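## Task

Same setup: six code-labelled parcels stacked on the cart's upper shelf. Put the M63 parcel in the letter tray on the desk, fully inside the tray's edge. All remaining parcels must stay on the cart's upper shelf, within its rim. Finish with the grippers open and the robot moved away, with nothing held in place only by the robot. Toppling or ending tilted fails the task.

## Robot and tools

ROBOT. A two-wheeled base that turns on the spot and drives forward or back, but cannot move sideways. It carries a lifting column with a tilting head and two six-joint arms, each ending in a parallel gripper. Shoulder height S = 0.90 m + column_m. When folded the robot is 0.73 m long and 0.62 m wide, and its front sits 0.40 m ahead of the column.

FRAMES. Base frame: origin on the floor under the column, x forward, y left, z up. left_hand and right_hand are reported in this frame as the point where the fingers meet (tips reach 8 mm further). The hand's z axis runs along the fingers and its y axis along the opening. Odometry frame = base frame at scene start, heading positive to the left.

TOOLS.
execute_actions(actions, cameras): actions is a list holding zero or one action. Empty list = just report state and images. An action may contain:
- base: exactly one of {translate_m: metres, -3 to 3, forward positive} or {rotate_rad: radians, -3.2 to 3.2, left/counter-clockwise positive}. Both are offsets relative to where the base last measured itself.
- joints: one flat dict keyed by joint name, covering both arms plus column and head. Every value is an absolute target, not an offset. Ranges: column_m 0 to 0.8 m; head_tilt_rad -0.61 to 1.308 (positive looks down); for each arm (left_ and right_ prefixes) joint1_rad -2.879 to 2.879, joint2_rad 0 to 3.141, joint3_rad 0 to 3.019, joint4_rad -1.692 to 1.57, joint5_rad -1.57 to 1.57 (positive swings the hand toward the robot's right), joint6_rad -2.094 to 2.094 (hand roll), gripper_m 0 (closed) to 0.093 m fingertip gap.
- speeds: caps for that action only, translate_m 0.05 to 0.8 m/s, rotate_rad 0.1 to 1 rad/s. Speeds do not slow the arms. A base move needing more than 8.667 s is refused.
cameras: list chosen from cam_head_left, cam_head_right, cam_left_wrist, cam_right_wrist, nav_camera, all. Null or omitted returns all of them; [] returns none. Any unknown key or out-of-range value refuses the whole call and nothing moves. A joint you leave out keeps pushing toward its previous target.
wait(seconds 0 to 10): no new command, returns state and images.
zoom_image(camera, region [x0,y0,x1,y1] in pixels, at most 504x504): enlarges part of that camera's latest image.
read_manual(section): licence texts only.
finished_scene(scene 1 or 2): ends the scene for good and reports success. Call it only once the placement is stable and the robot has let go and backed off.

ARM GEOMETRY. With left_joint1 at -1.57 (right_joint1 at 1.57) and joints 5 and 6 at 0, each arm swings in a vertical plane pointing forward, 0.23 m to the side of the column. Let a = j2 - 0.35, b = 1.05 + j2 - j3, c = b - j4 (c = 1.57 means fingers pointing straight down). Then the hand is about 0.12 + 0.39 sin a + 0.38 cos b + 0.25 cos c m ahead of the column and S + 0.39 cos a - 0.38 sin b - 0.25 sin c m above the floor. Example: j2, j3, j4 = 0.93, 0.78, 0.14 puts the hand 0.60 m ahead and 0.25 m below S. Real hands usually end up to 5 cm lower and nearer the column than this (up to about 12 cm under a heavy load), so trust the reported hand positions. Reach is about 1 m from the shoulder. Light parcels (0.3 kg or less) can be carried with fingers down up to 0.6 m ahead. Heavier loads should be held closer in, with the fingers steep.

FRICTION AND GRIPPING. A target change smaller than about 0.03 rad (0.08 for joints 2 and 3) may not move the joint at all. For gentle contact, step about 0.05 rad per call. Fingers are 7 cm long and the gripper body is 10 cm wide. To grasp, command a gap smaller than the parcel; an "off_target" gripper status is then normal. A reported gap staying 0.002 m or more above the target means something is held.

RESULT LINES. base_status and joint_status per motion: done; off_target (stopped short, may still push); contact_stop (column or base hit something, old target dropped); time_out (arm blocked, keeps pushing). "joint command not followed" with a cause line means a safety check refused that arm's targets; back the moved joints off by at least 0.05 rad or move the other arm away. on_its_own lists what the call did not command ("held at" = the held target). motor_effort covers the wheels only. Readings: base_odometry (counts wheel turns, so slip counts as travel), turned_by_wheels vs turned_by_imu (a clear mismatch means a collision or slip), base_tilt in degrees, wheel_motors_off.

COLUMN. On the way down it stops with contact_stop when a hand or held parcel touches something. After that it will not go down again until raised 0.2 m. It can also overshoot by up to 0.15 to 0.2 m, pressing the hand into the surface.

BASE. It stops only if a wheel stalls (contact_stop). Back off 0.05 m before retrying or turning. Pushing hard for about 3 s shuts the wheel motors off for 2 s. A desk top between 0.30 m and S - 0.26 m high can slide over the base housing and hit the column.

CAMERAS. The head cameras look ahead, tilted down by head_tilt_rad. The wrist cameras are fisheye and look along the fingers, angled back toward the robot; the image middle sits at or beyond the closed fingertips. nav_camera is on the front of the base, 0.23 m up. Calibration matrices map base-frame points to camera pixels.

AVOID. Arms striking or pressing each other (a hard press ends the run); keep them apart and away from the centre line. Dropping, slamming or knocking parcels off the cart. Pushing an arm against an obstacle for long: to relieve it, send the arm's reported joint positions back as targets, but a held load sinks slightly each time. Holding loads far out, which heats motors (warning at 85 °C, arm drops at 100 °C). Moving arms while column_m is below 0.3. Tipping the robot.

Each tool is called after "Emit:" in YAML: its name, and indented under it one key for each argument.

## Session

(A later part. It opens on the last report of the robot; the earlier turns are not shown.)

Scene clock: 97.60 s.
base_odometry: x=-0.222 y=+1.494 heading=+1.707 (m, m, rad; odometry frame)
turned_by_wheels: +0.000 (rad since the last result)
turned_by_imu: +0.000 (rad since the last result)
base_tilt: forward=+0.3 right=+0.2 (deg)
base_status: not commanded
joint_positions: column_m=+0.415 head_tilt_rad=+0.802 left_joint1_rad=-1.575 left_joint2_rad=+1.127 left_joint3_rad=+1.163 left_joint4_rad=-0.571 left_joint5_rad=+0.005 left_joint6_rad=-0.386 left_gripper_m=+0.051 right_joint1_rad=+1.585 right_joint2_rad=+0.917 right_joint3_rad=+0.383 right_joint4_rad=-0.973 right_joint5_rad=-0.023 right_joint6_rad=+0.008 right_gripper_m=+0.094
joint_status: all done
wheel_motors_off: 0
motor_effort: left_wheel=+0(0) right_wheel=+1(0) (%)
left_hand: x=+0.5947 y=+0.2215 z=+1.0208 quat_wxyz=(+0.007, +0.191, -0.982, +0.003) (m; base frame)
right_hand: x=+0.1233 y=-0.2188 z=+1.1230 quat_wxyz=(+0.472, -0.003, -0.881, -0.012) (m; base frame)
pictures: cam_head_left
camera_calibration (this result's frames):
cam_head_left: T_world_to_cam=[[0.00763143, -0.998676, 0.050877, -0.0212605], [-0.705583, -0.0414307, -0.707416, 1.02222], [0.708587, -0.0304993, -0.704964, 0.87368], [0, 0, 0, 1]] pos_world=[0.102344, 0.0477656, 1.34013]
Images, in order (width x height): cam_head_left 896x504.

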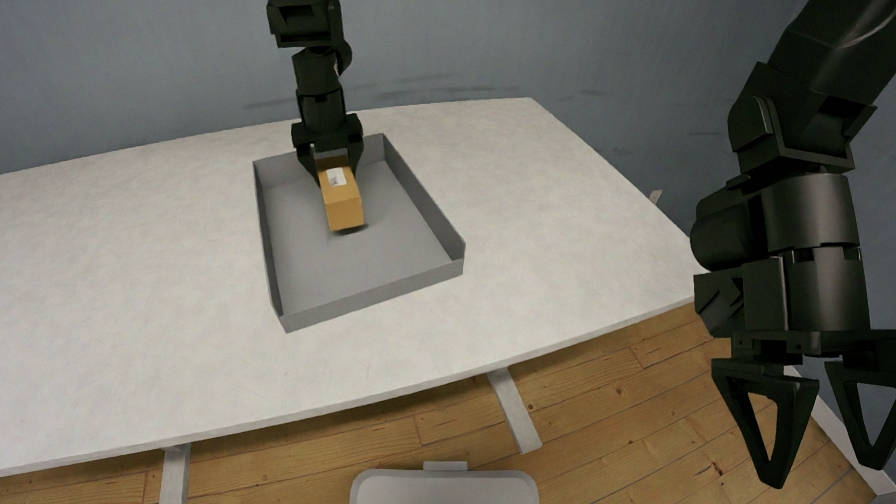

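Shadow 25→9 px over 3.5 cm: ~2 cm left.

Emit:
execute_actions:
  actions:
    - {"joints":{"column_m":0.399}}
  cameras: []

Emit:
execute_actions:
  actions:
    - {"joints":{"left_gripper_m":0.093}}
  cameras: []

Emit:
execute_actions:
  actions:
    - {"joints":{"column_m":0.49}}
  cameras: []

Emit:
execute_actions:
  actions:
    - {"base":{"translate_m":-0.4}}
  cameras: ["cam_head_right"]

Emit:
finished_scene:
  scene: 2

Scene clock: 100.77 s.
base_odometry: x=-0.222 y=+1.494 heading=+1.707 (m, m, rad; odometry frame)
turned_by_wheels: +0.000 (rad since the last result)
turned_by_imu: +0.000 (rad since the last result)
base_tilt: forward=+0.4 right=+0.2 (deg)
base_status: not commanded
joint_positions: column_m=+0.399 head_tilt_rad=+0.802 left_joint1_rad=-1.575 left_joint2_rad=+1.128 left_joint3_rad=+1.163 left_joint4_rad=-0.571 left_joint5_rad=+0.005 left_joint6_rad=-0.386 left_gripper_m=+0.051 right_joint1_rad=+1.585 right_joint2_rad=+0.917 right_joint3_rad=+0.383 right_joint4_rad=-0.973 right_joint5_rad=-0.023 right_joint6_rad=+0.008 right_gripper_m=+0.094
joint_status: all done
wheel_motors_off: 0
motor_effort: left_wheel=+0(0) right_wheel=+1(1) (%)
left_hand: x=+0.5945 y=+0.2215 z=+1.0047 quat_wxyz=(+0.007, +0.191, -0.982, +0.003) (m; base frame)
right_hand: x=+0.1233 y=-0.2188 z=+1.1070 quat_wxyz=(+0.472, -0.003, -0.881, -0.012) (m; base frame)
pictures: none
No camera images: the call's "cameras" was empty. Leave "cameras" out to get every camera's image.

Scene clock: 101.47 s.
base_odometry: x=-0.222 y=+1.494 heading=+1.707 (m, m, rad; odometry frame)
turned_by_wheels: +0.000 (rad since the last result)
turned_by_imu: +0.000 (rad since the last result)
base_tilt: forward=+0.4 right=+0.2 (deg)
base_status: not commanded
joint_positions: column_m=+0.399 head_tilt_rad=+0.802 left_joint1_rad=-1.575 left_joint2_rad=+1.128 left_joint3_rad=+1.163 left_joint4_rad=-0.571 left_joint5_rad=+0.005 left_joint6_rad=-0.386 left_gripper_m=+0.093 right_joint1_rad=+1.585 right_joint2_rad=+0.917 right_joint3_rad=+0.383 right_joint4_rad=-0.973 right_joint5_rad=-0.023 right_joint6_rad=+0.008 right_gripper_m=+0.094
joint_status: all done
wheel_motors_off: 0
motor_effort: left_wheel=+0(0) right_wheel=+1(0) (%)
left_hand: x=+0.5945 y=+0.2215 z=+1.0047 quat_wxyz=(+0.007, +0.191, -0.982, +0.003) (m; base frame)
right_hand: x=+0.1233 y=-0.2188 z=+1.1070 quat_wxyz=(+0.472, -0.003, -0.881, -0.012) (m; base frame)
pictures: none
No camera images: the call's "cameras" was empty. Leave "cameras" out to get every camera's image.

Scene clock: 103.23 s.
base_odometry: x=-0.222 y=+1.494 heading=+1.707 (m, m, rad; odometry frame)
turned_by_wheels: +0.000 (rad since the last result)
turned_by_imu: +0.000 (rad since the last result)
base_tilt: forward=+0.3 right=+0.1 (deg)
base_status: not commanded
joint_positions: column_m=+0.490 head_tilt_rad=+0.802 left_joint1_rad=-1.575 left_joint2_rad=+1.128 left_joint3_rad=+1.163 left_joint4_rad=-0.571 left_joint5_rad=+0.005 left_joint6_rad=-0.386 left_gripper_m=+0.093 right_joint1_rad=+1.585 right_joint2_rad=+0.917 right_joint3_rad=+0.383 right_joint4_rad=-0.973 right_joint5_rad=-0.023 right_joint6_rad=+0.008 right_gripper_m=+0.094
joint_status: all done
wheel_motors_off: 0
motor_effort: left_wheel=+0(0) right_wheel=+0(0) (%)
left_hand: x=+0.5945 y=+0.2215 z=+1.0956 quat_wxyz=(+0.007, +0.191, -0.982, +0.003) (m; base frame)
right_hand: x=+0.1233 y=-0.2188 z=+1.1979 quat_wxyz=(+0.472, -0.003, -0.881, -0.012) (m; base frame)
pictures: none
No camera images: the call's "cameras" was empty. Leave "cameras" out to get every camera's image.

Scene clock: 105.73 s.
base_odometry: x=-0.168 y=+1.098 heading=+1.707 (m, m, rad; odometry frame)
turned_by_wheels: +0.000 (rad since the last result)
turned_by_imu: +0.001 (rad since the last result)
base_tilt: forward=+0.4 right=+0.2 (deg)
base_status: done
joint_positions: column_m=+0.490 head_tilt_rad=+0.803 left_joint1_rad=-1.575 left_joint2_rad=+1.128 left_joint3_rad=+1.163 left_joint4_rad=-0.572 left_joint5_rad=+0.005 left_joint6_rad=-0.386 left_gripper_m=+0.093 right_joint1_rad=+1.585 right_joint2_rad=+0.917 right_joint3_rad=+0.379 right_joint4_rad=-0.973 right_joint5_rad=-0.023 right_joint6_rad=+0.008 right_gripper_m=+0.094
joint_status: not commanded
wheel_motors_off: 0
motor_effort: left_wheel=-1(27) right_wheel=-1(33) (%)
left_hand: x=+0.5945 y=+0.2215 z=+1.0956 quat_wxyz=(+0.007, +0.191, -0.982, +0.003) (m; base frame)
right_hand: x=+0.1209 y=-0.2188 z=+1.1989 quat_wxyz=(+0.474, -0.003, -0.880, -0.012) (m; base frame)
pictures: cam_head_right
camera_calibration (this result's frames):
cam_head_right: T_world_to_cam=[[-0.000227448, -0.999166, 0.0408204, -0.124645], [-0.695705, -0.0291643, -0.717735, 1.08899], [0.718328, -0.0285622, -0.695118, 0.909644], [0, 0, 0, 1]] pos_world=[0.104165, -0.0667998, 1.41901]
Images, in order (width x height): cam_head_right 896x504.

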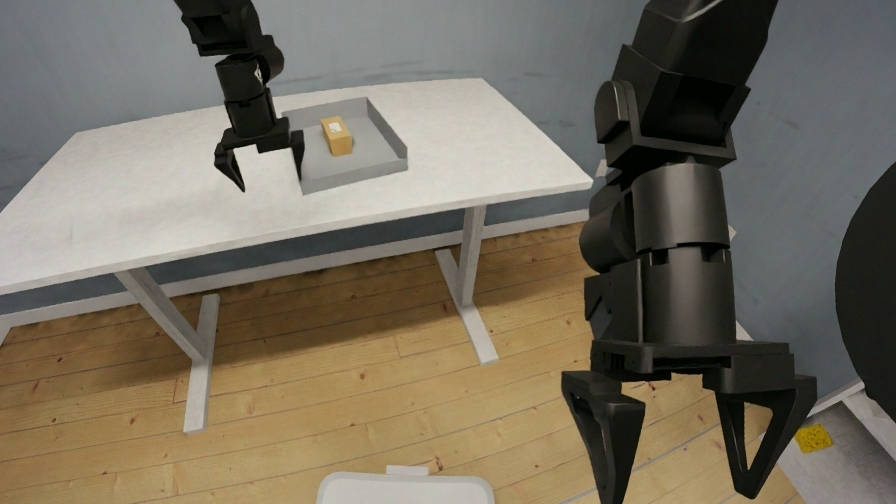

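The scene is finished: the task was done.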